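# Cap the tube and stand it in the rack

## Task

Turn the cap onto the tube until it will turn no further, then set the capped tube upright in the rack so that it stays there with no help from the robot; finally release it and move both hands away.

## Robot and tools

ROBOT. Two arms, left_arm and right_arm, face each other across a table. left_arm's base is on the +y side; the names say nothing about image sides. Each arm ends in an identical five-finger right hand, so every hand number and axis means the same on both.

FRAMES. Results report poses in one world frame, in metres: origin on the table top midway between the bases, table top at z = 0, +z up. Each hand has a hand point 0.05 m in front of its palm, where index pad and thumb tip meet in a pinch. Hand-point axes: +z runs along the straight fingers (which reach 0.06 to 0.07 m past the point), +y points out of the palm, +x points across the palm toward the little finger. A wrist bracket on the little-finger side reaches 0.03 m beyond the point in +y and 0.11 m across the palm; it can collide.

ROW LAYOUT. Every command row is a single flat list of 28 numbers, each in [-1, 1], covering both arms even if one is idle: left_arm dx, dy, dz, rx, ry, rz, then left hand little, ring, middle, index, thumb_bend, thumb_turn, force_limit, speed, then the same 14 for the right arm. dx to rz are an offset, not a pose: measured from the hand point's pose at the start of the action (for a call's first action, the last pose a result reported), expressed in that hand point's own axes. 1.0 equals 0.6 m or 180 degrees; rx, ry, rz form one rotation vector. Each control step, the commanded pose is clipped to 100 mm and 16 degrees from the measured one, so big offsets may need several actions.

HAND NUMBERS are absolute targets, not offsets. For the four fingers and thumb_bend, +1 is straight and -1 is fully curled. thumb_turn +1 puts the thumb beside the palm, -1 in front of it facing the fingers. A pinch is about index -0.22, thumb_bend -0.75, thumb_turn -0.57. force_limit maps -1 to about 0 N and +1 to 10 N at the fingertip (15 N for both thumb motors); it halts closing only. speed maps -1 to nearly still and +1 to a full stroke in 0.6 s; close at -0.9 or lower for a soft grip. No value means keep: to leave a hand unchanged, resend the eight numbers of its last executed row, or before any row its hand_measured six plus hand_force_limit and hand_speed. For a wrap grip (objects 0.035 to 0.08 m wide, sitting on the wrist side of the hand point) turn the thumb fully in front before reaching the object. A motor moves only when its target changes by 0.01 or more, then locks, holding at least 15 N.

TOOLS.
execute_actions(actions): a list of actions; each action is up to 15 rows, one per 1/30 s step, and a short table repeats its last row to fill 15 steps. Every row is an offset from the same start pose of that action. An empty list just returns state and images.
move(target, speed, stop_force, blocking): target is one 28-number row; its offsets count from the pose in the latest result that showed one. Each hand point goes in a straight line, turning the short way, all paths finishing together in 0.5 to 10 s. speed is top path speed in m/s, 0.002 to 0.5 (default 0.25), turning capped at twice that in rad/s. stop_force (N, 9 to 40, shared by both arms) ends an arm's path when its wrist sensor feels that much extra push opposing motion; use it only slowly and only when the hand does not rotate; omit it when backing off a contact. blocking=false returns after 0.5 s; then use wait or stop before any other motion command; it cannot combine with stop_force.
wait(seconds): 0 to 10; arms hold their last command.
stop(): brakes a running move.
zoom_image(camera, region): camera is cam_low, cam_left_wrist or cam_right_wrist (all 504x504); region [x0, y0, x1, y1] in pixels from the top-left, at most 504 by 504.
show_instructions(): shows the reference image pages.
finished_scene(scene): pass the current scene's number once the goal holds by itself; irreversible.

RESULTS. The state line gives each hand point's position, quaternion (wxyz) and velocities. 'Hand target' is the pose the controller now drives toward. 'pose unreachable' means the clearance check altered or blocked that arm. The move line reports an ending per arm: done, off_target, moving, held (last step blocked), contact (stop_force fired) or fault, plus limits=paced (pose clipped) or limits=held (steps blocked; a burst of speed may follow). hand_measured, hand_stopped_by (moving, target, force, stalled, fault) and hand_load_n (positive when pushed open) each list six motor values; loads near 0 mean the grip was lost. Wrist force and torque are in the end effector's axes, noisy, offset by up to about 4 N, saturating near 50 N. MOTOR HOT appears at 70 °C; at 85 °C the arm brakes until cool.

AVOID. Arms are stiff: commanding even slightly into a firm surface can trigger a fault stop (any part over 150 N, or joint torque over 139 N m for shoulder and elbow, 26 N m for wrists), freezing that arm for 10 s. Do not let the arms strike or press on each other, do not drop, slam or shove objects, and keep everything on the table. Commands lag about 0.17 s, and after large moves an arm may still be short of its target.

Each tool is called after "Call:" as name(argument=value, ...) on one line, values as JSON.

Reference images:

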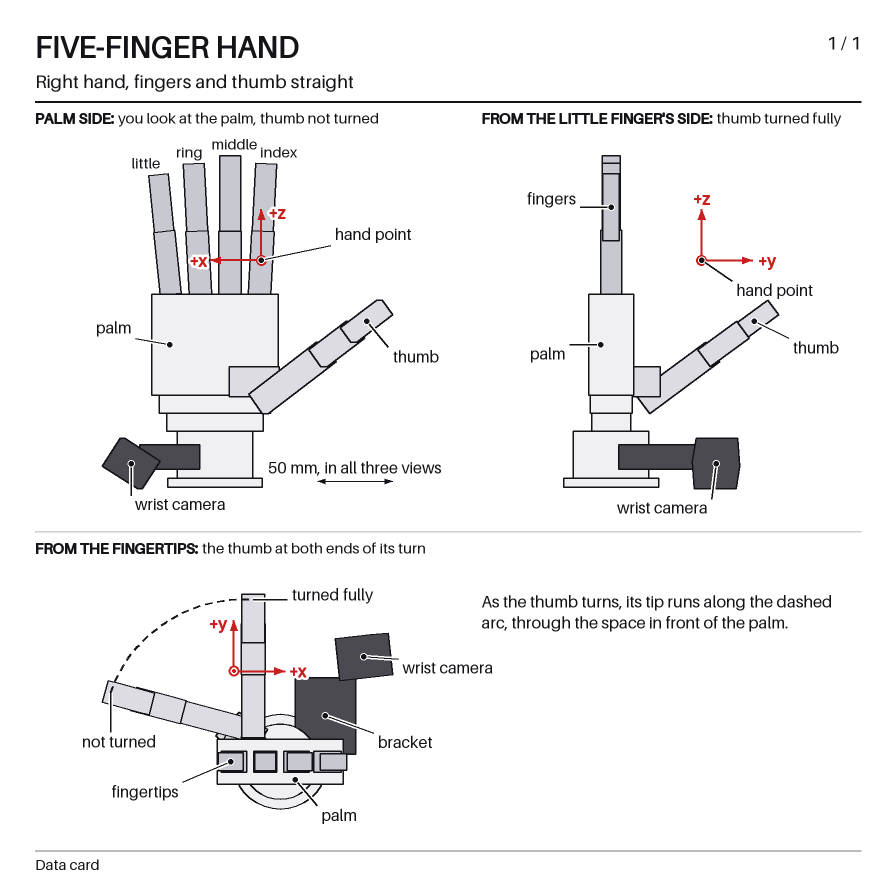

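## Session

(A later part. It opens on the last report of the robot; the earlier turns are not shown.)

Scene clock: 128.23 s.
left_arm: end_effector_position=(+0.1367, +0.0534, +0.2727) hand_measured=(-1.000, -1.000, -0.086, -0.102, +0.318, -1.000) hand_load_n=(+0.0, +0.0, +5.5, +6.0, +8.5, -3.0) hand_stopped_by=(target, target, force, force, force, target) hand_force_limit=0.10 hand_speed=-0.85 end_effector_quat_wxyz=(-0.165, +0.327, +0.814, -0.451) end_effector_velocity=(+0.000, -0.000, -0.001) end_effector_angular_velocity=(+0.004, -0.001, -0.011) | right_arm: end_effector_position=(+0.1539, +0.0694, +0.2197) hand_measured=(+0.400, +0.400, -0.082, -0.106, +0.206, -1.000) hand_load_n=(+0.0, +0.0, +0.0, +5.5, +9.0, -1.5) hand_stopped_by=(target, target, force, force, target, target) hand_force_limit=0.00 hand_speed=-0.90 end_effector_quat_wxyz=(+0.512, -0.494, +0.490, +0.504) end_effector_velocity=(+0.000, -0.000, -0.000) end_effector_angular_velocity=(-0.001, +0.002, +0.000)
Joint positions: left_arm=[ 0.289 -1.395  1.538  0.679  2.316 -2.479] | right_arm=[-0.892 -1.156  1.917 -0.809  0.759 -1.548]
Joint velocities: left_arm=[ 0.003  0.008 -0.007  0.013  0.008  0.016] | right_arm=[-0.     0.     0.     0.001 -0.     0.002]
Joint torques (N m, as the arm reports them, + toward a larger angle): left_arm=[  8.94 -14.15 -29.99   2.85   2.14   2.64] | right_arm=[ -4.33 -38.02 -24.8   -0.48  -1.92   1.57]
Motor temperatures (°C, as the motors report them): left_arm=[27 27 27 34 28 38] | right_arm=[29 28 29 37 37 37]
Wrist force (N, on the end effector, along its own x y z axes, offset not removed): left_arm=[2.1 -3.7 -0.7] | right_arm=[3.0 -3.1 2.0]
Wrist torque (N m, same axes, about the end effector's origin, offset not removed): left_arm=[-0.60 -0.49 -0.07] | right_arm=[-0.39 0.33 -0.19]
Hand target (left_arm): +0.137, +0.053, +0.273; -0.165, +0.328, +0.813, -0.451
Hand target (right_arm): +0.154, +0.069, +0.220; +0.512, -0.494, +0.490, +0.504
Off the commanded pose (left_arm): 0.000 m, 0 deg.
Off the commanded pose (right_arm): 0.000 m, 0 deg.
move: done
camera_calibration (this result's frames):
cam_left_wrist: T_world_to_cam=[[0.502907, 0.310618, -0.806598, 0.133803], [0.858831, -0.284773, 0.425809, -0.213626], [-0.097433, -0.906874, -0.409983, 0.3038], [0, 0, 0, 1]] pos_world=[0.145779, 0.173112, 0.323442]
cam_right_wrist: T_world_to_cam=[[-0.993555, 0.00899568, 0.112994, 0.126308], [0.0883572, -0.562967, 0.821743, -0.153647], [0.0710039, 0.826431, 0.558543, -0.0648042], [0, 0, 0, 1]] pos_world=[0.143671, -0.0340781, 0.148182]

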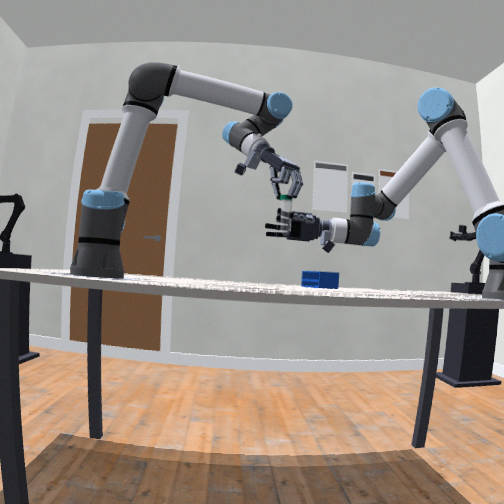

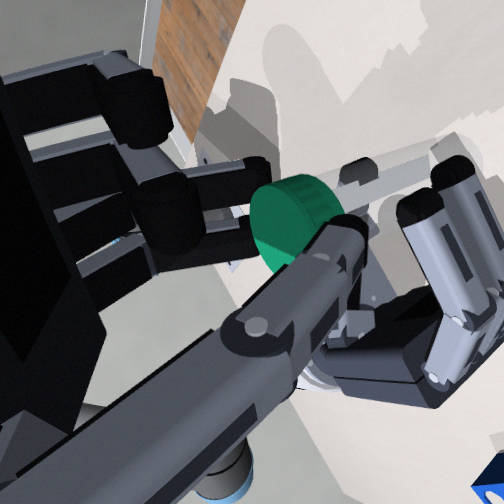

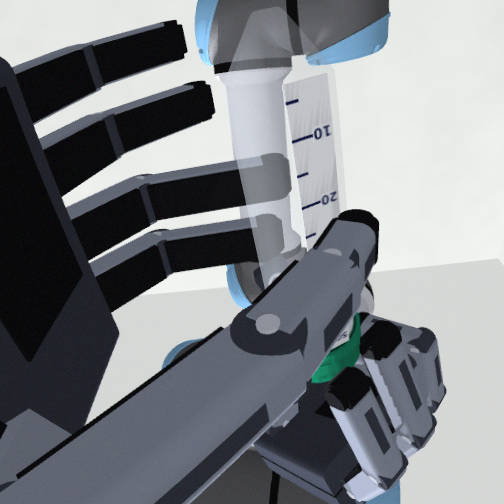

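Call:
move(target=[0,0,0,0,0,0,-1,-1,-0.5,-0.5,0.3,-1,0.5,-0.9,0,0,0,0,0,0,0.4,0.4,-0.5,-0.5,0.2,-1,0.5,-0.9])

Call:
move(target=[0.0048,-0.0014,0.0023,0.002,0.07,0.045,-1,-1,-0.5,-0.5,0.3,-1,0.5,-0.9,0,0,0,0,0,0,0.4,0.4,-0.5,-0.5,0.2,-1,0.5,-0.9], speed=0.1)

Scene clock: 129.23 s.
left_arm: end_effector_position=(+0.1368, +0.0534, +0.2727) hand_measured=(-1.000, -1.000, -0.094, -0.112, +0.318, -1.000) hand_load_n=(+0.0, +0.0, +6.5, +7.0, +10.5, +0.5) hand_stopped_by=(target, target, force, force, force, target) hand_force_limit=0.50 hand_speed=-0.90 end_effector_quat_wxyz=(-0.165, +0.327, +0.814, -0.451) end_effector_velocity=(-0.001, -0.000, -0.001) end_effector_angular_velocity=(+0.001, +0.000, -0.001) | right_arm: end_effector_position=(+0.1539, +0.0694, +0.2197) hand_measured=(+0.400, +0.400, -0.110, -0.116, +0.208, -1.000) hand_load_n=(+0.0, +0.0, +8.5, +6.5, +13.5, +1.0) hand_stopped_by=(target, target, force, force, target, target) hand_force_limit=0.50 hand_speed=-0.90 end_effector_quat_wxyz=(+0.512, -0.494, +0.490, +0.504) end_effector_velocity=(-0.000, -0.000, -0.000) end_effector_angular_velocity=(-0.001, +0.002, +0.001)
Joint positions: left_arm=[ 0.289 -1.395  1.538  0.679  2.316 -2.479] | right_arm=[-0.892 -1.156  1.917 -0.809  0.759 -1.548]
Joint velocities: left_arm=[-0.002  0.     0.001 -0.    -0.001 -0.   ] | right_arm=[-0.     0.    -0.     0.002 -0.001  0.001]
Joint torques (N m, as the arm reports them, + toward a larger angle): left_arm=[ -8.37 -37.17  -7.1   -0.78  -1.59  -2.63] | right_arm=[ -4.67 -38.61 -24.56  -0.53  -1.87   1.59]
Motor temperatures (°C, as the motors report them): left_arm=[27 27 27 34 28 38] | right_arm=[29 28 29 37 37 37]
Wrist force (N, on the end effector, along its own x y z axes, offset not removed): left_arm=[1.4 -5.3 2.3] | right_arm=[6.4 -3.2 1.2]
Wrist torque (N m, same axes, about the end effector's origin, offset not removed): left_arm=[-0.40 -0.48 -0.01] | right_arm=[-0.16 -0.18 0.00]
Hand target (left_arm): +0.137, +0.053, +0.273; -0.165, +0.327, +0.814, -0.451
Hand target (right_arm): +0.154, +0.069, +0.220; +0.512, -0.494, +0.490, +0.504
Off the commanded pose (left_arm): 0.000 m, 0 deg.
Off the commanded pose (right_arm): 0.000 m, 0 deg.
move: done
camera_calibration (this result's frames):
cam_left_wrist: T_world_to_cam=[[0.502887, 0.310655, -0.806596, 0.133769], [0.858851, -0.284709, 0.425812, -0.213689], [-0.0973647, -0.906881, -0.409983, 0.303799], [0, 0, 0, 1]] pos_world=[0.145836, 0.173114, 0.323442]
cam_right_wrist: T_world_to_cam=[[-0.993555, 0.00899583, 0.112994, 0.126308], [0.0883569, -0.562967, 0.821743, -0.153647], [0.0710039, 0.826431, 0.558543, -0.0648042], [0, 0, 0, 1]] pos_world=[0.143671, -0.0340781, 0.148182]

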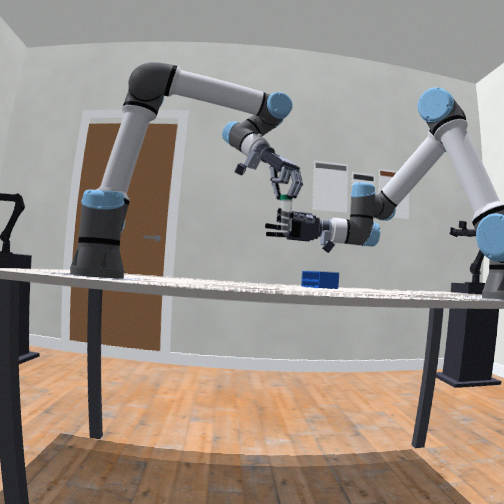

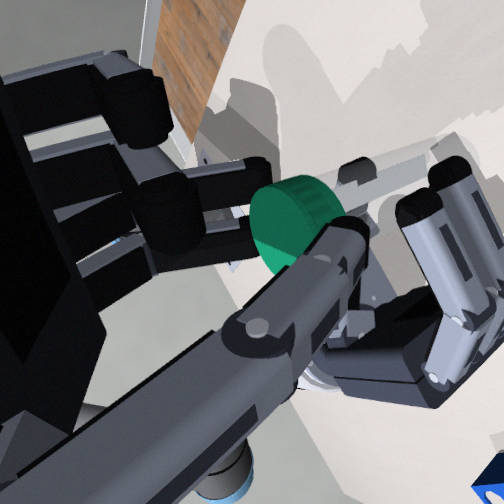

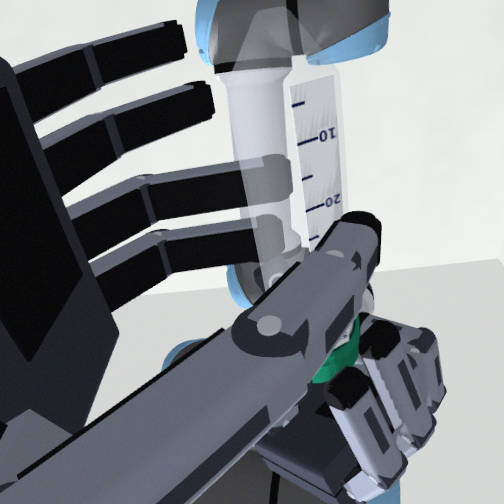

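Scene clock: 130.93 s.
left_arm: end_effector_position=(+0.1337, +0.0542, +0.2725) hand_measured=(-1.000, -1.000, -0.094, -0.112, +0.318, -1.000) hand_load_n=(+0.0, +0.0, +6.5, +7.5, +11.0, -0.5) hand_stopped_by=(target, target, force, force, force, target) hand_force_limit=0.50 hand_speed=-0.90 end_effector_quat_wxyz=(-0.221, +0.430, +0.764, -0.426) end_effector_velocity=(+0.000, +0.000, -0.000) end_effector_angular_velocity=(+0.003, -0.001, -0.015) | right_arm: end_effector_position=(+0.1539, +0.0694, +0.2197) hand_measured=(+0.400, +0.400, -0.112, -0.116, +0.208, -1.000) hand_load_n=(+0.0, +0.0, +0.5, +5.5, +10.0, -1.0) hand_stopped_by=(target, target, force, force, target, target) hand_force_limit=0.50 hand_speed=-0.90 end_effector_quat_wxyz=(+0.512, -0.494, +0.490, +0.504) end_effector_velocity=(-0.000, -0.000, +0.000) end_effector_angular_velocity=(-0.000, +0.002, +0.001)
Joint positions: left_arm=[ 0.352 -1.244  1.409  0.955  2.5   -2.08 ] | right_arm=[-0.892 -1.156  1.917 -0.809  0.759 -1.548]
Joint velocities: left_arm=[ 0.003  0.011 -0.009  0.023  0.006  0.027] | right_arm=[ 0.    -0.001  0.     0.001 -0.001  0.002]
Joint torques (N m, as the arm reports them, + toward a larger angle): left_arm=[  8.01 -22.73 -29.93   3.29   3.67   2.66] | right_arm=[ -3.66 -38.38 -24.44  -0.56  -1.24   1.55]
Motor temperatures (°C, as the motors report them): left_arm=[27 27 27 34 28 38] | right_arm=[29 28 29 37 37 37]
Wrist force (N, on the end effector, along its own x y z axes, offset not removed): left_arm=[0.8 -2.0 -1.9] | right_arm=[3.5 3.5 -3.8]
Wrist torque (N m, same axes, about the end effector's origin, offset not removed): left_arm=[-0.98 -0.52 0.02] | right_arm=[0.04 0.24 0.11]
Hand target (left_arm): +0.134, +0.054, +0.272; -0.221, +0.431, +0.764, -0.426
Hand target (right_arm): +0.154, +0.069, +0.220; +0.512, -0.494, +0.490, +0.504
Off the commanded pose (left_arm): 0.000 m, 0 deg.
Off the commanded pose (right_arm): 0.000 m, 0 deg.
move: done
camera_calibration (this result's frames):
cam_left_wrist: T_world_to_cam=[[0.566966, 0.171114, -0.805772, 0.133691], [0.756393, -0.495528, 0.426991, -0.185876], [-0.326219, -0.85157, -0.410378, 0.331838], [0, 0, 0, 1]] pos_world=[0.173048, 0.1676, 0.323271]
cam_right_wrist: T_world_to_cam=[[-0.993555, 0.00898281, 0.112993, 0.126306], [0.088364, -0.562965, 0.821743, -0.153648], [0.0709929, 0.826432, 0.558543, -0.0648015], [0, 0, 0, 1]] pos_world=[0.143669, -0.034079, 0.148182]

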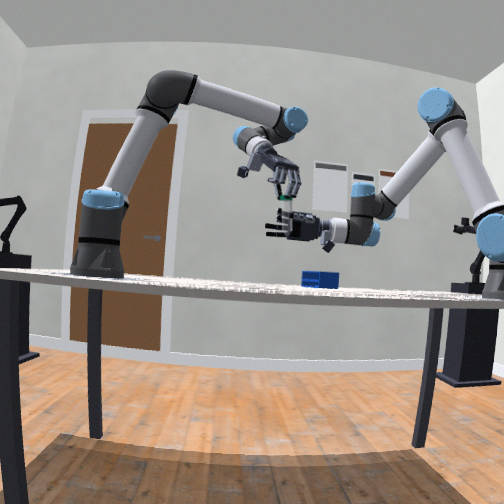

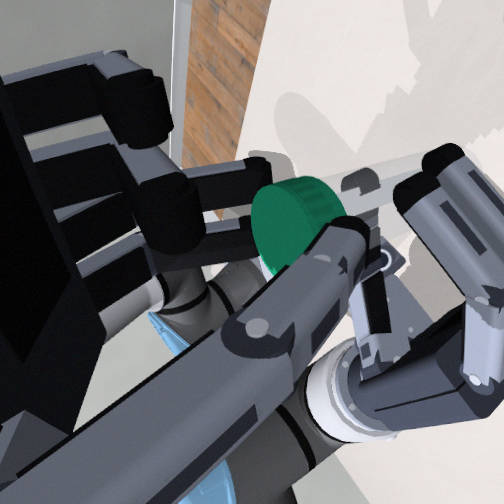

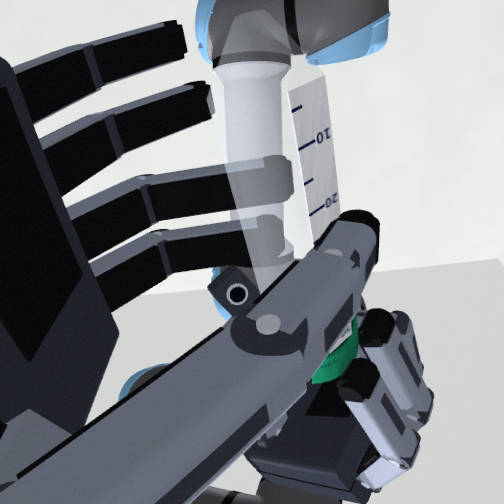

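Call:
move(target=[0,0,0,0,0,0,-1,-1,-0.5,-0.5,0.3,-1,0.5,-0.9,0,0,0,0,0,0,1,1,1,1,1,-1,0.5,0])

Call:
move(target=[0,0,0,0,0,0,-1,-1,-0.5,-0.5,0.3,-1,0.5,-0.9,0,0,-0.2,0,0,0,1,1,1,1,1,-1,0.5,0], speed=0.15)

Call:
zoom_image(camera="cam_low", region=[255,180,325,250])

Call:
move(target=[0,0,0,-0.014,-0.4205,-0.2695,-1,-1,-0.5,-0.5,0.3,-1,0.5,-0.9,0,0,-0.2,0,0,0,1,1,1,1,1,-1,0.5,0])

Call:
zoom_image(camera="cam_low", region=[255,180,325,250])

Scene clock: 132.30 s.
left_arm: end_effector_position=(+0.1337, +0.0542, +0.2725) hand_measured=(-1.000, -1.000, -0.094, -0.112, +0.318, -1.000) hand_load_n=(+0.0, +0.0, +5.0, +6.0, +12.0, +1.5) hand_stopped_by=(target, target, force, force, force, target) hand_force_limit=0.50 hand_speed=-0.90 end_effector_quat_wxyz=(-0.221, +0.430, +0.765, -0.426) end_effector_velocity=(+0.000, +0.000, +0.000) end_effector_angular_velocity=(-0.001, -0.001, -0.000) | right_arm: end_effector_position=(+0.1539, +0.0694, +0.2197) hand_measured=(+1.000, +1.000, +1.000, +1.000, +1.000, -1.000) hand_load_n=(+0.0, +0.0, +0.0, +0.0, +0.0, +0.0) hand_stopped_by=(target, target, target, target, target, target) hand_force_limit=0.50 hand_speed=0.00 end_effector_quat_wxyz=(+0.512, -0.494, +0.490, +0.504) end_effector_velocity=(+0.000, -0.000, +0.000) end_effector_angular_velocity=(-0.000, +0.000, -0.000)
Joint positions: left_arm=[ 0.352 -1.244  1.409  0.955  2.5   -2.08 ] | right_arm=[-0.892 -1.156  1.917 -0.809  0.759 -1.548]
Joint velocities: left_arm=[-0.    -0.001  0.    -0.    -0.     0.   ] | right_arm=[-0.    -0.     0.     0.001  0.    -0.   ]
Joint torques (N m, as the arm reports them, + toward a larger angle): left_arm=[ -9.75 -43.3   -8.19  -0.21  -0.56  -2.66] | right_arm=[ -3.81 -39.04 -24.48  -0.66  -0.7    1.47]
Motor temperatures (°C, as the motors report them): left_arm=[27 27 27 34 28 38] | right_arm=[29 28 29 37 37 37]
Wrist force (N, on the end effector, along its own x y z axes, offset not removed): left_arm=[0.6 -1.6 0.9] | right_arm=[-3.1 0.8 2.9]
Wrist torque (N m, same axes, about the end effector's origin, offset not removed): left_arm=[-0.50 -0.32 -0.04] | right_arm=[0.19 0.75 -0.12]
Hand target (left_arm): +0.134, +0.054, +0.273; -0.221, +0.430, +0.764, -0.426
Hand target (right_arm): +0.154, +0.069, +0.220; +0.512, -0.494, +0.490, +0.504
Off the commanded pose (left_arm): 0.000 m, 0 deg.
Off the commanded pose (right_arm): 0.000 m, 0 deg.
move: done
camera_calibration (this result's frames):
cam_left_wrist: T_world_to_cam=[[0.566964, 0.171123, -0.805772, 0.133686], [0.7564, -0.495519, 0.42699, -0.185882], [-0.326208, -0.851574, -0.410379, 0.33184], [0, 0, 0, 1]] pos_world=[0.173055, 0.167602, 0.32327]
cam_right_wrist: T_world_to_cam=[[-0.993555, 0.00898277, 0.112994, 0.126306], [0.0883643, -0.562965, 0.821743, -0.153648], [0.070993, 0.826432, 0.558543, -0.0648015], [0, 0, 0, 1]] pos_world=[0.143669, -0.0340791, 0.148182]

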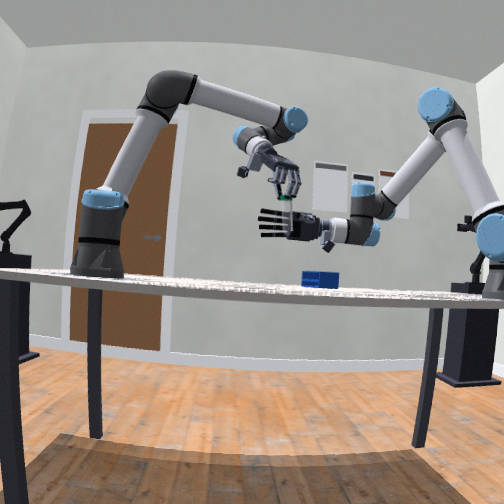

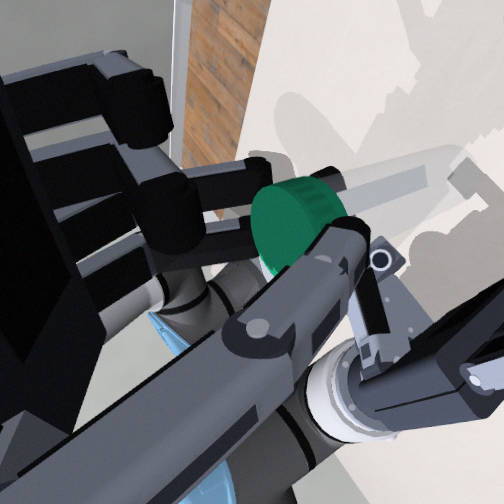

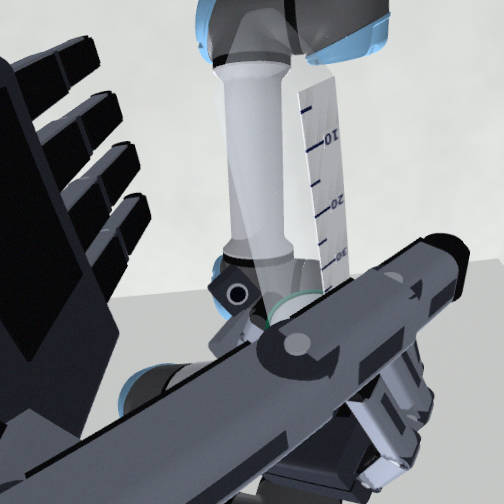

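Scene clock: 133.70 s.
left_arm: end_effector_position=(+0.1337, +0.0542, +0.2725) hand_measured=(-1.000, -1.000, -0.094, -0.112, +0.318, -1.000) hand_load_n=(+0.0, +0.0, +5.0, +6.0, +12.0, +1.5) hand_stopped_by=(target, target, force, force, force, target) hand_force_limit=0.50 hand_speed=-0.90 end_effector_quat_wxyz=(-0.221, +0.430, +0.765, -0.426) end_effector_velocity=(-0.000, -0.000, -0.001) end_effector_angular_velocity=(+0.001, +0.001, -0.000) | right_arm: end_effector_position=(+0.1535, -0.0504, +0.2157) hand_measured=(+1.000, +1.000, +1.000, +1.000, +1.000, -1.000) hand_load_n=(+0.0, +0.0, +0.0, +0.0, +0.0, +0.0) hand_stopped_by=(target, target, target, target, target, target) hand_force_limit=0.50 hand_speed=0.00 end_effector_quat_wxyz=(+0.512, -0.494, +0.490, +0.504) end_effector_velocity=(+0.001, -0.002, -0.000) end_effector_angular_velocity=(-0.000, +0.000, -0.001)
Joint positions: left_arm=[ 0.352 -1.244  1.409  0.955  2.5   -2.08 ] | right_arm=[-1.128 -1.341  2.21  -0.934  0.524 -1.526]
Joint velocities: left_arm=[-0.     0.002 -0.    -0.     0.    -0.   ] | right_arm=[-0.005 -0.003  0.004 -0.002 -0.004  0.001]
Joint torques (N m, as the arm reports them, + toward a larger angle): left_arm=[ -7.52 -42.27  -9.41   0.05  -0.69  -2.52] | right_arm=[ -8.2  -32.76  -3.34  -2.81  -2.35   2.47]
Motor temperatures (°C, as the motors report them): left_arm=[27 27 27 34 28 38] | right_arm=[29 28 29 37 37 37]
Wrist force (N, on the end effector, along its own x y z axes, offset not removed): left_arm=[0.6 -1.2 0.2] | right_arm=[-0.5 -0.5 -2.3]
Wrist torque (N m, same axes, about the end effector's origin, offset not removed): left_arm=[-0.42 -0.26 -0.02] | right_arm=[0.20 0.38 -0.03]
Hand target (left_arm): +0.134, +0.054, +0.273; -0.221, +0.430, +0.765, -0.426
Hand target (right_arm): +0.153, -0.051, +0.216; +0.512, -0.494, +0.490, +0.504
Off the commanded pose (left_arm): 0.000 m, 0 deg.
Off the commanded pose (right_arm): 0.000 m, 0 deg.
move: done
camera_calibration (this result's frames):
cam_left_wrist: T_world_to_cam=[[0.566965, 0.17112, -0.805772, 0.133688], [0.756398, -0.495522, 0.42699, -0.18588], [-0.326211, -0.851573, -0.410378, 0.331839], [0, 0, 0, 1]] pos_world=[0.173053, 0.167601, 0.32327]
cam_right_wrist: T_world_to_cam=[[-0.993577, 0.00904081, 0.112792, 0.127475], [0.0881879, -0.5627, 0.821943, -0.217791], [0.0708993, 0.826611, 0.558289, 0.0364852], [0, 0, 0, 1]] pos_world=[0.143276, -0.153862, 0.144264]

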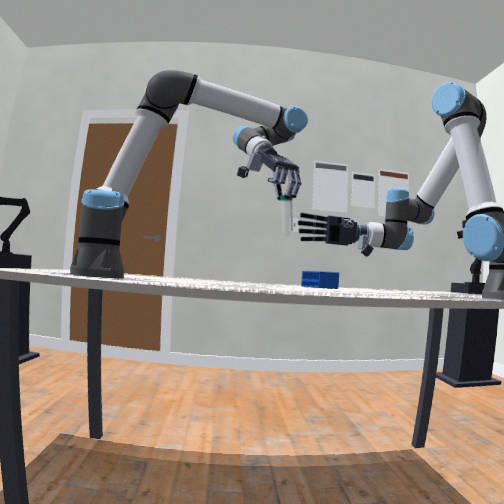

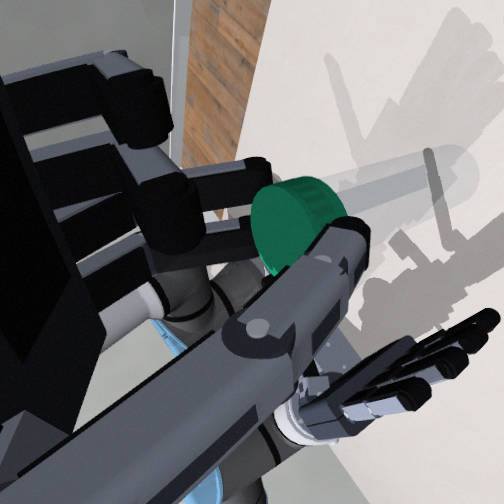

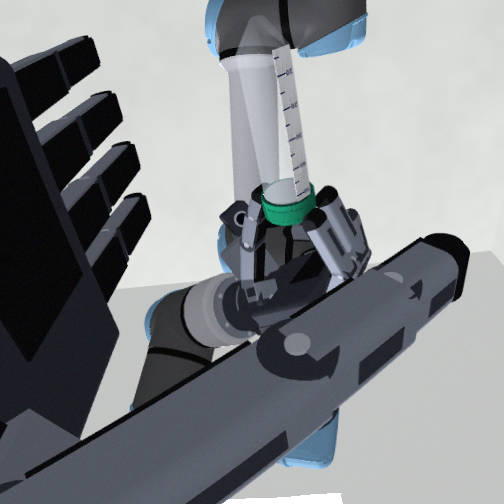

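Region (255, 180, 325, 250) of cam_low's 504x504 image, scaled by 7.200, with more detail than that image has.

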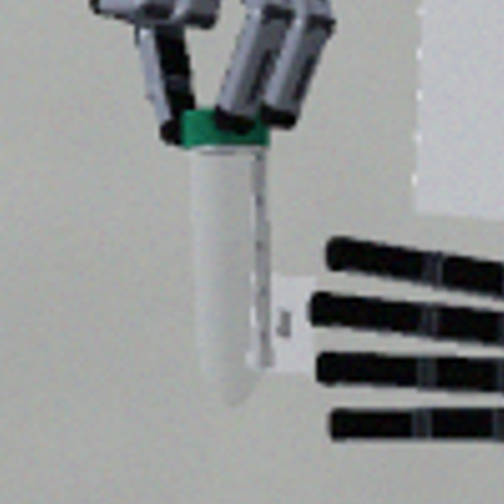

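Scene clock: 137.40 s.
left_arm: end_effector_position=(+0.1332, +0.0540, +0.2720) hand_measured=(-1.000, -1.000, -0.094, -0.112, +0.318, -1.000) hand_load_n=(+0.0, +0.0, +5.0, +6.0, +12.0, +1.5) hand_stopped_by=(target, target, force, force, force, target) hand_force_limit=0.50 hand_speed=-0.90 end_effector_quat_wxyz=(-0.143, +0.236, -0.845, +0.458) end_effector_velocity=(-0.000, +0.000, +0.000) end_effector_angular_velocity=(+0.003, +0.002, +0.013) | right_arm: end_effector_position=(+0.1531, -0.1703, +0.2118) hand_measured=(+1.000, +1.000, +1.000, +1.000, +1.000, -1.000) hand_load_n=(+0.0, +0.0, +0.0, +0.0, +0.0, +0.0) hand_stopped_by=(target, target, target, target, target, target) hand_force_limit=0.50 hand_speed=0.00 end_effector_quat_wxyz=(+0.512, -0.494, +0.490, +0.504) end_effector_velocity=(-0.000, -0.001, -0.000) end_effector_angular_velocity=(+0.002, -0.000, +0.002)
Joint positions: left_arm=[-0.313 -1.475  1.636  0.689  0.8   -3.783] | right_arm=[-1.493 -1.537  2.473 -1.136  0.161 -1.385]
Joint velocities: left_arm=[-0.002  0.006 -0.007  0.014 -0.008 -0.017] | right_arm=[-0.003 -0.002  0.006 -0.022 -0.004  0.017]
Joint torques (N m, as the arm reports them, + toward a larger angle): left_arm=[ -9.8  -11.36 -31.8    2.91  -2.95  -2.94] | right_arm=[ -9.2  -22.57  -1.36  -2.37  -2.06   2.26]
Motor temperatures (°C, as the motors report them): left_arm=[27 27 27 34 28 38] | right_arm=[29 28 29 37 37 37]
Wrist force (N, on the end effector, along its own x y z axes, offset not removed): left_arm=[0.4 -1.9 0.9] | right_arm=[-1.3 -3.8 -1.0]
Wrist torque (N m, same axes, about the end effector's origin, offset not removed): left_arm=[-0.61 -0.30 -0.09] | right_arm=[-0.12 0.40 -0.12]
Hand target (left_arm): +0.133, +0.054, +0.272; +0.143, -0.237, +0.845, -0.458
Hand target (right_arm): +0.153, -0.170, +0.212; +0.512, -0.494, +0.490, +0.504
Off the commanded pose (left_arm): 0.001 m, 0 deg.
Off the commanded pose (right_arm): 0.000 m, 0 deg.
move: done
camera_calibration (this result's frames):
cam_left_wrist: T_world_to_cam=[[-0.172472, 0.565706, -0.806369, 0.210977], [0.499175, 0.755928, 0.423553, -0.217778], [0.849163, -0.329468, -0.412762, 0.14721], [0, 0, 0, 1]] pos_world=[0.0200914, 0.0937745, 0.323128]
cam_right_wrist: T_world_to_cam=[[-0.993599, 0.00920115, 0.112588, 0.128683], [0.0879911, -0.561983, 0.822455, -0.281924], [0.0708402, 0.827098, 0.557576, 0.138081], [0, 0, 0, 1]] pos_world=[0.142884, -0.273827, 0.140391]

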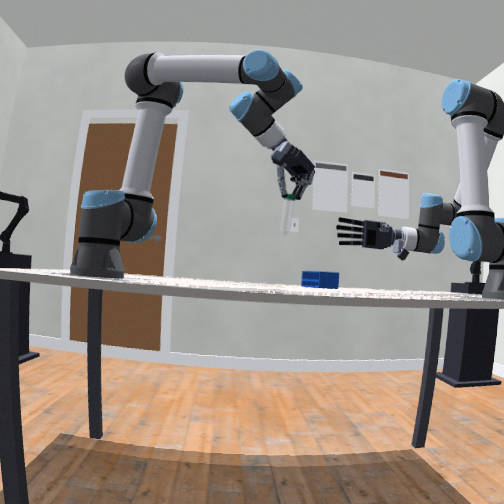

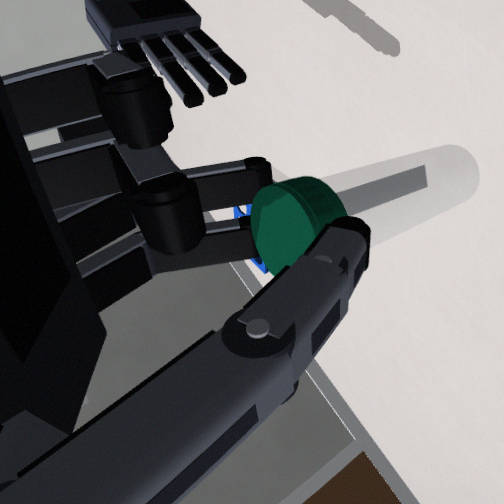

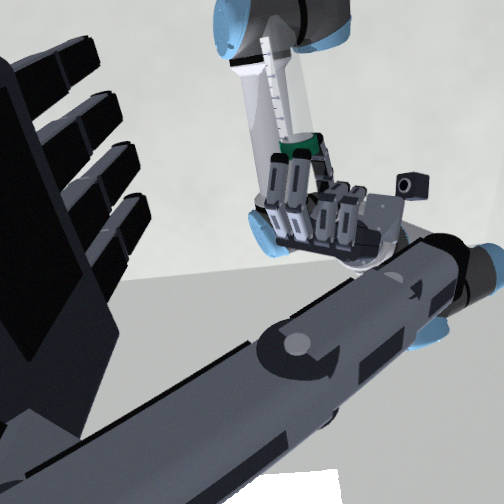

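Region (255, 180, 325, 250) of cam_low's 504x504 image, scaled by 7.200, with more detail than that image has.

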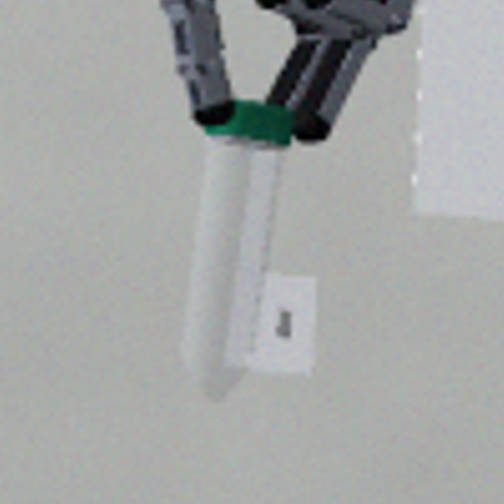

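Call:
move(target=[-0.398,-0.211,0.538,0,0.018,-0.029,-1,-1,-0.5,-0.5,0.3,-1,0.5,-0.9,0,0.25,0,0,0,0,1,1,1,1,1,-1,0.5,0], speed=0.2)

Call:
zoom_image(camera="cam_low", region=[280,215,360,295])

Scene clock: 140.47 s.
left_arm: end_effector_position=(+0.5179, -0.1068, +0.2122) hand_measured=(-1.000, -1.000, -0.094, -0.112, +0.318, -1.000) hand_load_n=(+0.0, +0.0, +5.0, +6.0, +12.0, +1.5) hand_stopped_by=(target, target, force, force, force, target) hand_force_limit=0.50 hand_speed=-0.90 end_effector_quat_wxyz=(-0.099, +0.260, -0.837, +0.472) end_effector_velocity=(+0.002, -0.001, +0.001) end_effector_angular_velocity=(+0.004, +0.003, -0.000) | right_arm: end_effector_position=(+0.0031, -0.1697, +0.2104) hand_measured=(+1.000, +1.000, +1.000, +1.000, +1.000, -1.000) hand_load_n=(+0.0, +0.0, +0.0, +0.0, +0.0, +0.0) hand_stopped_by=(target, target, target, target, target, target) hand_force_limit=0.50 hand_speed=0.00 end_effector_quat_wxyz=(+0.512, -0.494, +0.490, +0.504) end_effector_velocity=(-0.001, +0.000, +0.000) end_effector_angular_velocity=(+0.000, -0.002, -0.001)
Joint positions: left_arm=[ 0.514 -0.782  0.728  0.62   1.502 -3.28 ] | right_arm=[-1.314 -1.854  2.721 -0.964  0.339 -1.491]
Joint velocities: left_arm=[ 0.002  0.014 -0.028  0.02   0.003  0.   ] | right_arm=[ 0.002 -0.002  0.     0.003  0.003 -0.003]
Joint torques (N m, as the arm reports them, + toward a larger angle): left_arm=[ 11.38 -42.06 -33.11   1.9    1.82   2.33] | right_arm=[  8.81 -10.08  -3.63   1.05   3.03  -2.29]
Motor temperatures (°C, as the motors report them): left_arm=[27 27 27 34 28 38] | right_arm=[29 28 29 37 37 37]
Wrist force (N, on the end effector, along its own x y z axes, offset not removed): left_arm=[1.7 -1.0 1.6] | right_arm=[-0.3 2.2 -5.8]
Wrist torque (N m, same axes, about the end effector's origin, offset not removed): left_arm=[-0.47 -0.42 -0.06] | right_arm=[0.55 0.32 0.19]
Hand target (left_arm): +0.518, -0.107, +0.212; +0.099, -0.260, +0.837, -0.472
Hand target (right_arm): +0.003, -0.170, +0.210; +0.512, -0.494, +0.490, +0.504
Off the commanded pose (left_arm): 0.002 m, 0 deg.
Off the commanded pose (right_arm): 0.000 m, 0 deg.
move: done
camera_calibration (this result's frames):
cam_left_wrist: T_world_to_cam=[[-0.243533, 0.518293, -0.819795, 0.354619], [0.531157, 0.778494, 0.334393, -0.258193], [0.811519, -0.354005, -0.464884, -0.229161], [0, 0, 0, 1]] pos_world=[0.409471, -0.0639191, 0.27052]
cam_right_wrist: T_world_to_cam=[[-0.993591, 0.00913562, 0.112665, -0.020187], [0.0880706, -0.562229, 0.822279, -0.26725], [0.0708557, 0.826931, 0.557821, 0.148902], [0, 0, 0, 1]] pos_world=[-0.00707131, -0.273203, 0.138968]

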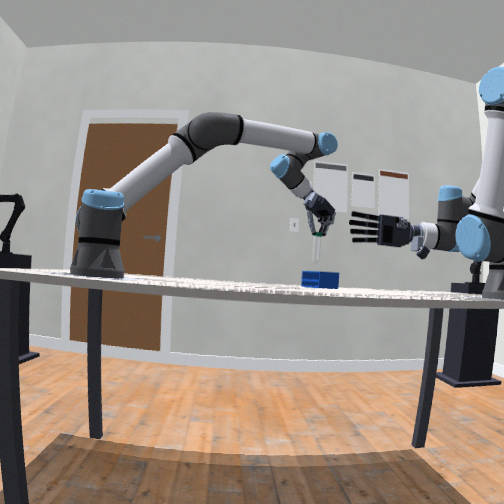

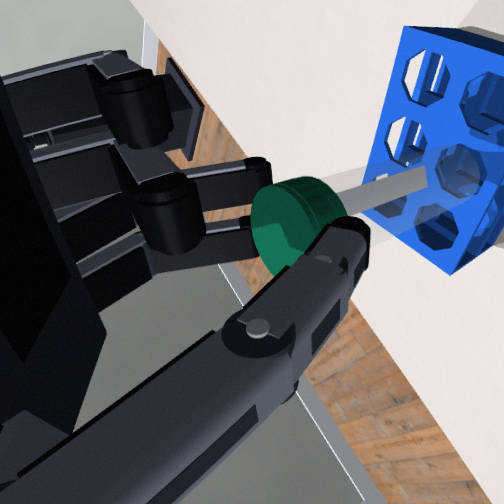

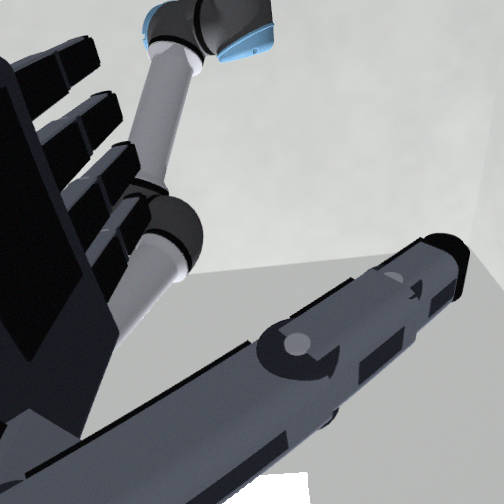

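Region (280, 215, 360, 295) of cam_low's 504x504 image, scaled by 6.300, with more detail than that image has.

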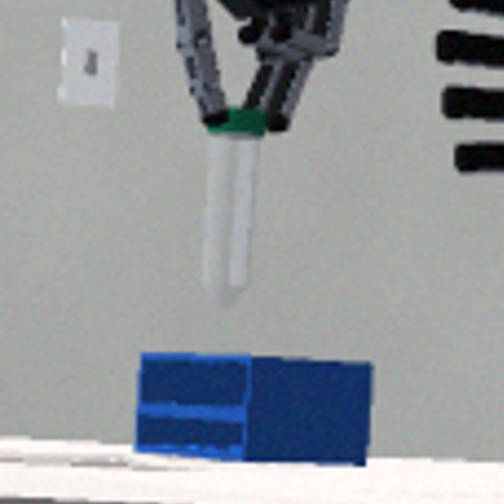

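Call:
move(target=[-0.024,0.0193,0.044,0,0,0,-1,-1,-0.5,-0.5,0.3,-1,0.5,-0.9,0,0,0,0,0,0,1,1,1,1,1,-1,0.5,0], speed=0.05)

Call:
zoom_image(camera="cam_left_wrist", region=[344,80,504,260])

Call:
zoom_image(camera="cam_low", region=[280,215,360,295])

Scene clock: 142.03 s.
left_arm: end_effector_position=(+0.5369, -0.1136, +0.1874) hand_measured=(-1.000, -1.000, -0.094, -0.112, +0.318, -1.000) hand_load_n=(+0.0, +0.0, +5.0, +6.0, +12.0, +1.5) hand_stopped_by=(target, target, force, force, force, target) hand_force_limit=0.50 hand_speed=-0.90 end_effector_quat_wxyz=(-0.099, +0.260, -0.836, +0.472) end_effector_velocity=(+0.001, -0.000, -0.001) end_effector_angular_velocity=(-0.000, -0.001, -0.000) | right_arm: end_effector_position=(+0.0031, -0.1697, +0.2104) hand_measured=(+1.000, +1.000, +1.000, +1.000, +1.000, -1.000) hand_load_n=(+0.0, +0.0, +0.0, +0.0, +0.0, +0.0) hand_stopped_by=(target, target, target, target, target, target) hand_force_limit=0.50 hand_speed=0.00 end_effector_quat_wxyz=(+0.512, -0.494, +0.490, +0.504) end_effector_velocity=(-0.000, -0.000, -0.000) end_effector_angular_velocity=(-0.000, -0.001, +0.000)
Joint positions: left_arm=[ 0.536 -0.725  0.688  0.602  1.52  -3.268] | right_arm=[-1.314 -1.854  2.721 -0.964  0.339 -1.491]
Joint velocities: left_arm=[ 0.002  0.003 -0.004  0.     0.002  0.002] | right_arm=[-0.    -0.     0.     0.001 -0.    -0.001]
Joint torques (N m, as the arm reports them, + toward a larger angle): left_arm=[ 10.8  -42.83 -33.65  -2.13   1.49   2.62] | right_arm=[-9.2   8.82 -7.18 -2.35 -2.45  2.41]
Motor temperatures (°C, as the motors report them): left_arm=[27 27 27 34 28 38] | right_arm=[29 28 29 37 37 37]
Wrist force (N, on the end effector, along its own x y z axes, offset not removed): left_arm=[1.3 -1.8 1.4] | right_arm=[-3.8 -3.1 0.5]
Wrist torque (N m, same axes, about the end effector's origin, offset not removed): left_arm=[-0.56 -0.43 0.02] | right_arm=[-0.41 0.92 -0.51]
Hand target (left_arm): +0.537, -0.114, +0.187; +0.099, -0.260, +0.837, -0.472
Hand target (right_arm): +0.003, -0.170, +0.210; +0.512, -0.494, +0.490, +0.504
Off the commanded pose (left_arm): 0.000 m, 0 deg.
Off the commanded pose (right_arm): 0.000 m, 0 deg.
move: done
camera_calibration (this result's frames):
cam_left_wrist: T_world_to_cam=[[-0.243433, 0.518289, -0.819827, 0.342378], [0.531115, 0.778497, 0.334455, -0.254621], [0.811577, -0.354005, -0.464783, -0.258582], [0, 0, 0, 1]] pos_world=[0.428439, -0.0707687, 0.245666]
cam_right_wrist: T_world_to_cam=[[-0.993603, 0.00913038, 0.112558, -0.0201738], [0.087982, -0.562259, 0.822268, -0.267269], [0.0707943, 0.826911, 0.557859, 0.148881], [0, 0, 0, 1]] pos_world=[-0.00706987, -0.273202, 0.138983]

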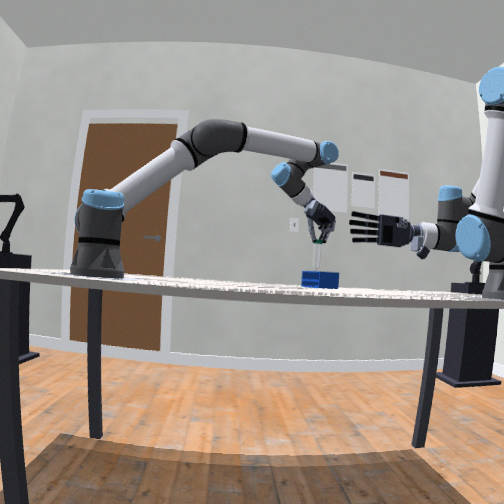

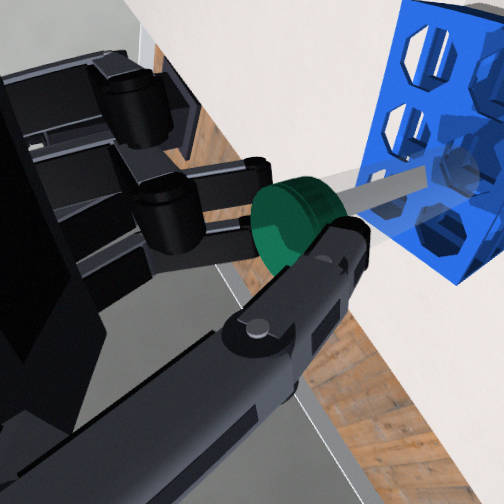

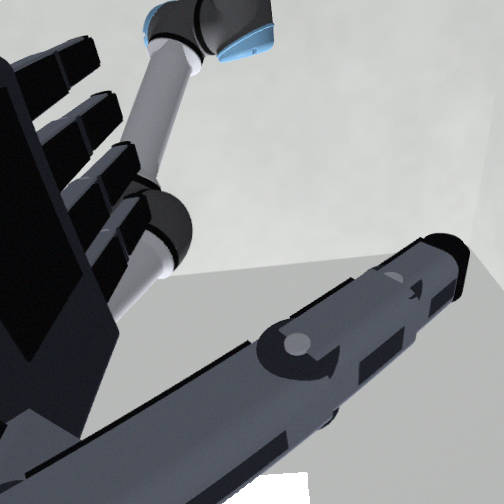

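Region (344, 80, 504, 260) of cam_left_wrist's 504x504 image, scaled by 2.800, with more detail than that image has.

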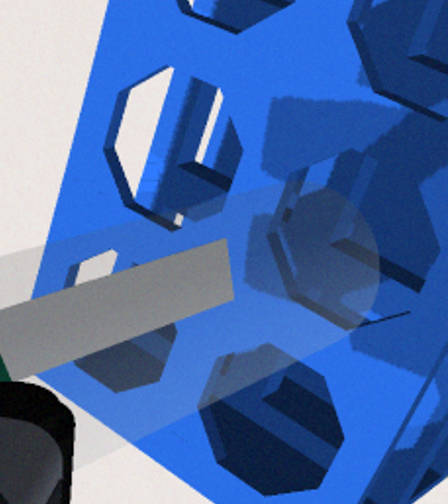

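Region (280, 215, 360, 295) of cam_low's 504x504 image, scaled by 6.300, with more detail than that image has.

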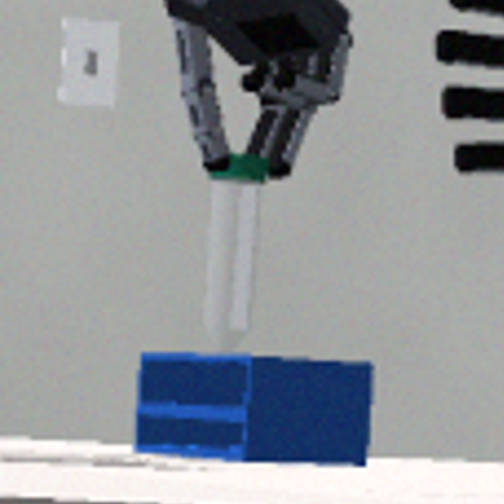

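Call:
move(target=[-0.0026,0.028,0.0178,0,0,0,-1,-1,-0.5,-0.5,0.3,-1,0.5,-0.9,0,0,0,0,0,0,1,1,1,1,1,-1,0.5,0], speed=0.02)

Scene clock: 144.03 s.
left_arm: end_effector_position=(+0.5369, -0.1135, +0.1677) hand_measured=(-1.000, -1.000, -0.094, -0.112, +0.318, -1.000) hand_load_n=(+0.0, +0.0, +5.0, +6.0, +12.0, +1.5) hand_stopped_by=(target, target, force, force, force, target) hand_force_limit=0.50 hand_speed=-0.90 end_effector_quat_wxyz=(-0.099, +0.260, -0.837, +0.472) end_effector_velocity=(+0.000, -0.000, -0.004) end_effector_angular_velocity=(+0.002, +0.001, +0.000) | right_arm: end_effector_position=(+0.0031, -0.1697, +0.2104) hand_measured=(+1.000, +1.000, +1.000, +1.000, +1.000, -1.000) hand_load_n=(+0.0, +0.0, +0.0, +0.0, +0.0, +0.0) hand_stopped_by=(target, target, target, target, target, target) hand_force_limit=0.50 hand_speed=0.00 end_effector_quat_wxyz=(+0.512, -0.494, +0.490, +0.504) end_effector_velocity=(-0.000, -0.000, +0.000) end_effector_angular_velocity=(-0.000, +0.002, +0.000)
Joint positions: left_arm=[ 0.536 -0.725  0.74   0.551  1.52  -3.268] | right_arm=[-1.314 -1.854  2.721 -0.964  0.339 -1.491]
Joint velocities: left_arm=[-0.     0.002  0.006 -0.007 -0.    -0.   ] | right_arm=[-0.    -0.     0.     0.001 -0.001  0.001]
Joint torques (N m, as the arm reports them, + toward a larger angle): left_arm=[ -7.85 -63.79 -10.36  -2.61  -1.85  -0.31] | right_arm=[ -8.27 -10.16  -6.27  -2.15  -2.15   2.23]
Motor temperatures (°C, as the motors report them): left_arm=[27 27 27 34 28 38] | right_arm=[29 28 29 37 37 37]
Wrist force (N, on the end effector, along its own x y z axes, offset not removed): left_arm=[0.4 0.0 2.9] | right_arm=[0.1 -5.4 0.2]
Wrist torque (N m, same axes, about the end effector's origin, offset not removed): left_arm=[-0.42 -0.31 0.02] | right_arm=[-0.99 0.12 -0.27]
Hand target (left_arm): +0.537, -0.114, +0.167; +0.099, -0.260, +0.836, -0.472
Hand target (right_arm): +0.003, -0.170, +0.210; +0.512, -0.494, +0.490, +0.504
Off the commanded pose (left_arm): 0.000 m, 0 deg.
Off the commanded pose (right_arm): 0.000 m, 0 deg.
move: done
camera_calibration (this result's frames):
cam_left_wrist: T_world_to_cam=[[-0.243458, 0.518331, -0.819794, 0.326191], [0.531125, 0.778479, 0.334478, -0.248138], [0.811563, -0.353982, -0.464826, -0.267757], [0, 0, 0, 1]] pos_world=[0.428508, -0.0706855, 0.225946]
cam_right_wrist: T_world_to_cam=[[-0.993592, 0.00913543, 0.112653, -0.0201852], [0.08806, -0.562232, 0.822278, -0.267252], [0.0708489, 0.826929, 0.557825, 0.148899], [0, 0, 0, 1]] pos_world=[-0.00707099, -0.273203, 0.13897]

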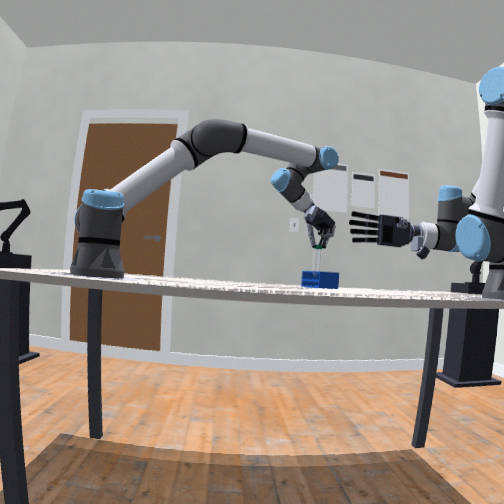

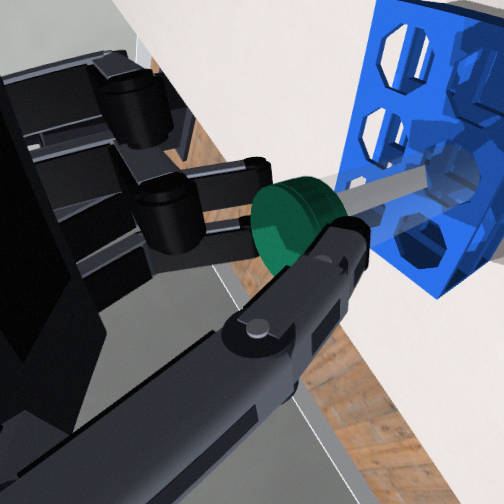

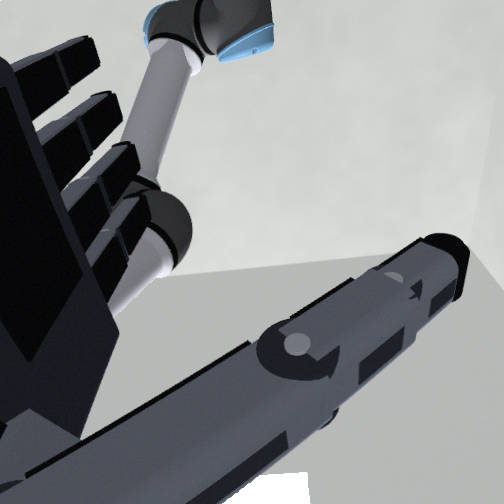

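Call:
move(target=[-0.0044,0.047,0.03,0,0,0,-1,-1,-0.5,-0.5,0.3,-1,0.5,-0.9,0,0,0,0,0,0,1,1,1,1,1,-1,0.5,0], speed=0.015, stop_force=9)

Scene clock: 146.63 s.
left_arm: end_effector_position=(+0.5370, -0.1135, +0.1344) hand_measured=(-1.000, -1.000, -0.094, -0.112, +0.318, -1.000) hand_load_n=(+0.0, +0.0, +5.0, +6.0, +12.0, +1.5) hand_stopped_by=(target, target, force, force, force, target) hand_force_limit=0.50 hand_speed=-0.90 end_effector_quat_wxyz=(-0.099, +0.260, -0.837, +0.472) end_effector_velocity=(+0.000, +0.000, -0.003) end_effector_angular_velocity=(-0.000, +0.000, +0.001) | right_arm: end_effector_position=(+0.0031, -0.1697, +0.2104) hand_measured=(+1.000, +1.000, +1.000, +1.000, +1.000, -1.000) hand_load_n=(+0.0, +0.0, +0.0, +0.0, +0.0, +0.0) hand_stopped_by=(target, target, target, target, target, target) hand_force_limit=0.50 hand_speed=0.00 end_effector_quat_wxyz=(+0.512, -0.494, +0.490, +0.504) end_effector_velocity=(-0.000, +0.000, +0.000) end_effector_angular_velocity=(+0.000, -0.001, +0.001)
Joint positions: left_arm=[ 0.536 -0.719  0.814  0.471  1.52  -3.268] | right_arm=[-1.314 -1.854  2.721 -0.964  0.339 -1.491]
Joint velocities: left_arm=[ 0.     0.001  0.005 -0.006 -0.    -0.   ] | right_arm=[ 0.    -0.     0.    -0.001 -0.    -0.   ]
Joint torques (N m, as the arm reports them, + toward a larger angle): left_arm=[ 11.9  -42.72 -11.89  -2.25   1.77   0.48] | right_arm=[-7.74  8.76 -6.53 -2.13 -2.26  2.21]
Motor temperatures (°C, as the motors report them): left_arm=[27 27 27 34 28 38] | right_arm=[29 28 29 37 37 37]
Wrist force (N, on the end effector, along its own x y z axes, offset not removed): left_arm=[0.6 -0.8 1.3] | right_arm=[-2.4 -3.7 -4.4]
Wrist torque (N m, same axes, about the end effector's origin, offset not removed): left_arm=[-0.42 -0.34 0.02] | right_arm=[-0.22 0.44 -0.47]
Hand target (left_arm): +0.537, -0.114, +0.134; +0.099, -0.260, +0.837, -0.472
Hand target (right_arm): +0.003, -0.170, +0.210; +0.512, -0.494, +0.490, +0.504
Off the commanded pose (left_arm): 0.000 m, 0 deg.
Off the commanded pose (right_arm): 0.000 m, 0 deg.
move: done
camera_calibration (this result's frames):
cam_left_wrist: T_world_to_cam=[[-0.243506, 0.51834, -0.819773, 0.298906], [0.531126, 0.778484, 0.334467, -0.237034], [0.811548, -0.353959, -0.464869, -0.283247], [0, 0, 0, 1]] pos_world=[0.428548, -0.0706654, 0.192642]
cam_right_wrist: T_world_to_cam=[[-0.993594, 0.00913493, 0.112639, -0.0201833], [0.0880485, -0.562236, 0.822276, -0.267255], [0.0708412, 0.826926, 0.55783, 0.148897], [0, 0, 0, 1]] pos_world=[-0.00707068, -0.273202, 0.138972]

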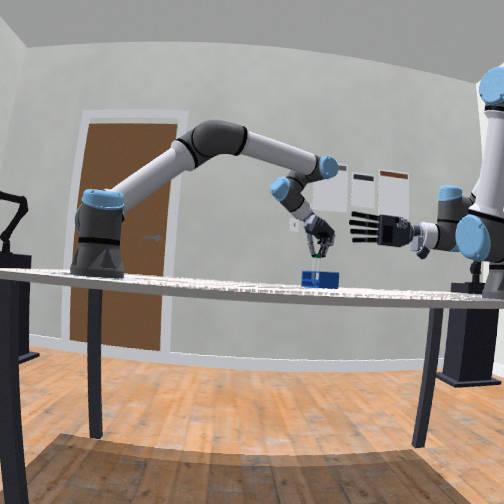

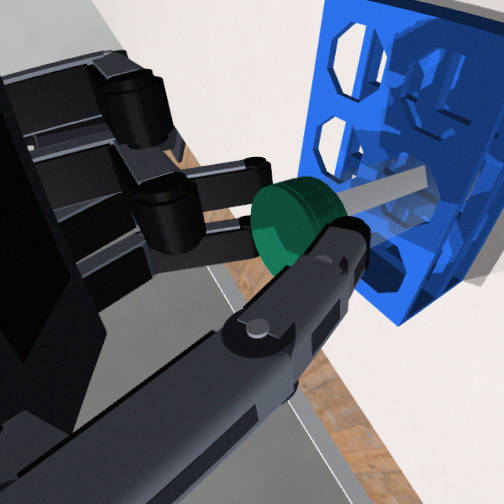

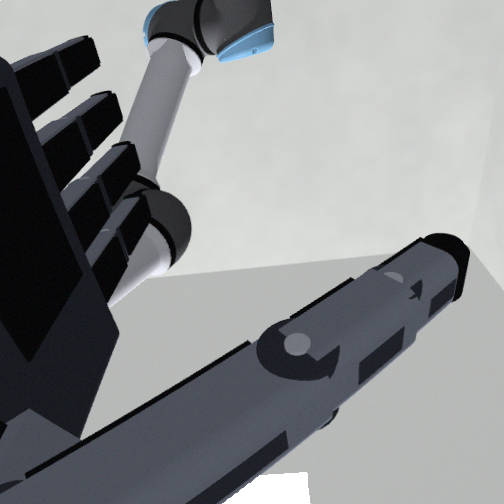

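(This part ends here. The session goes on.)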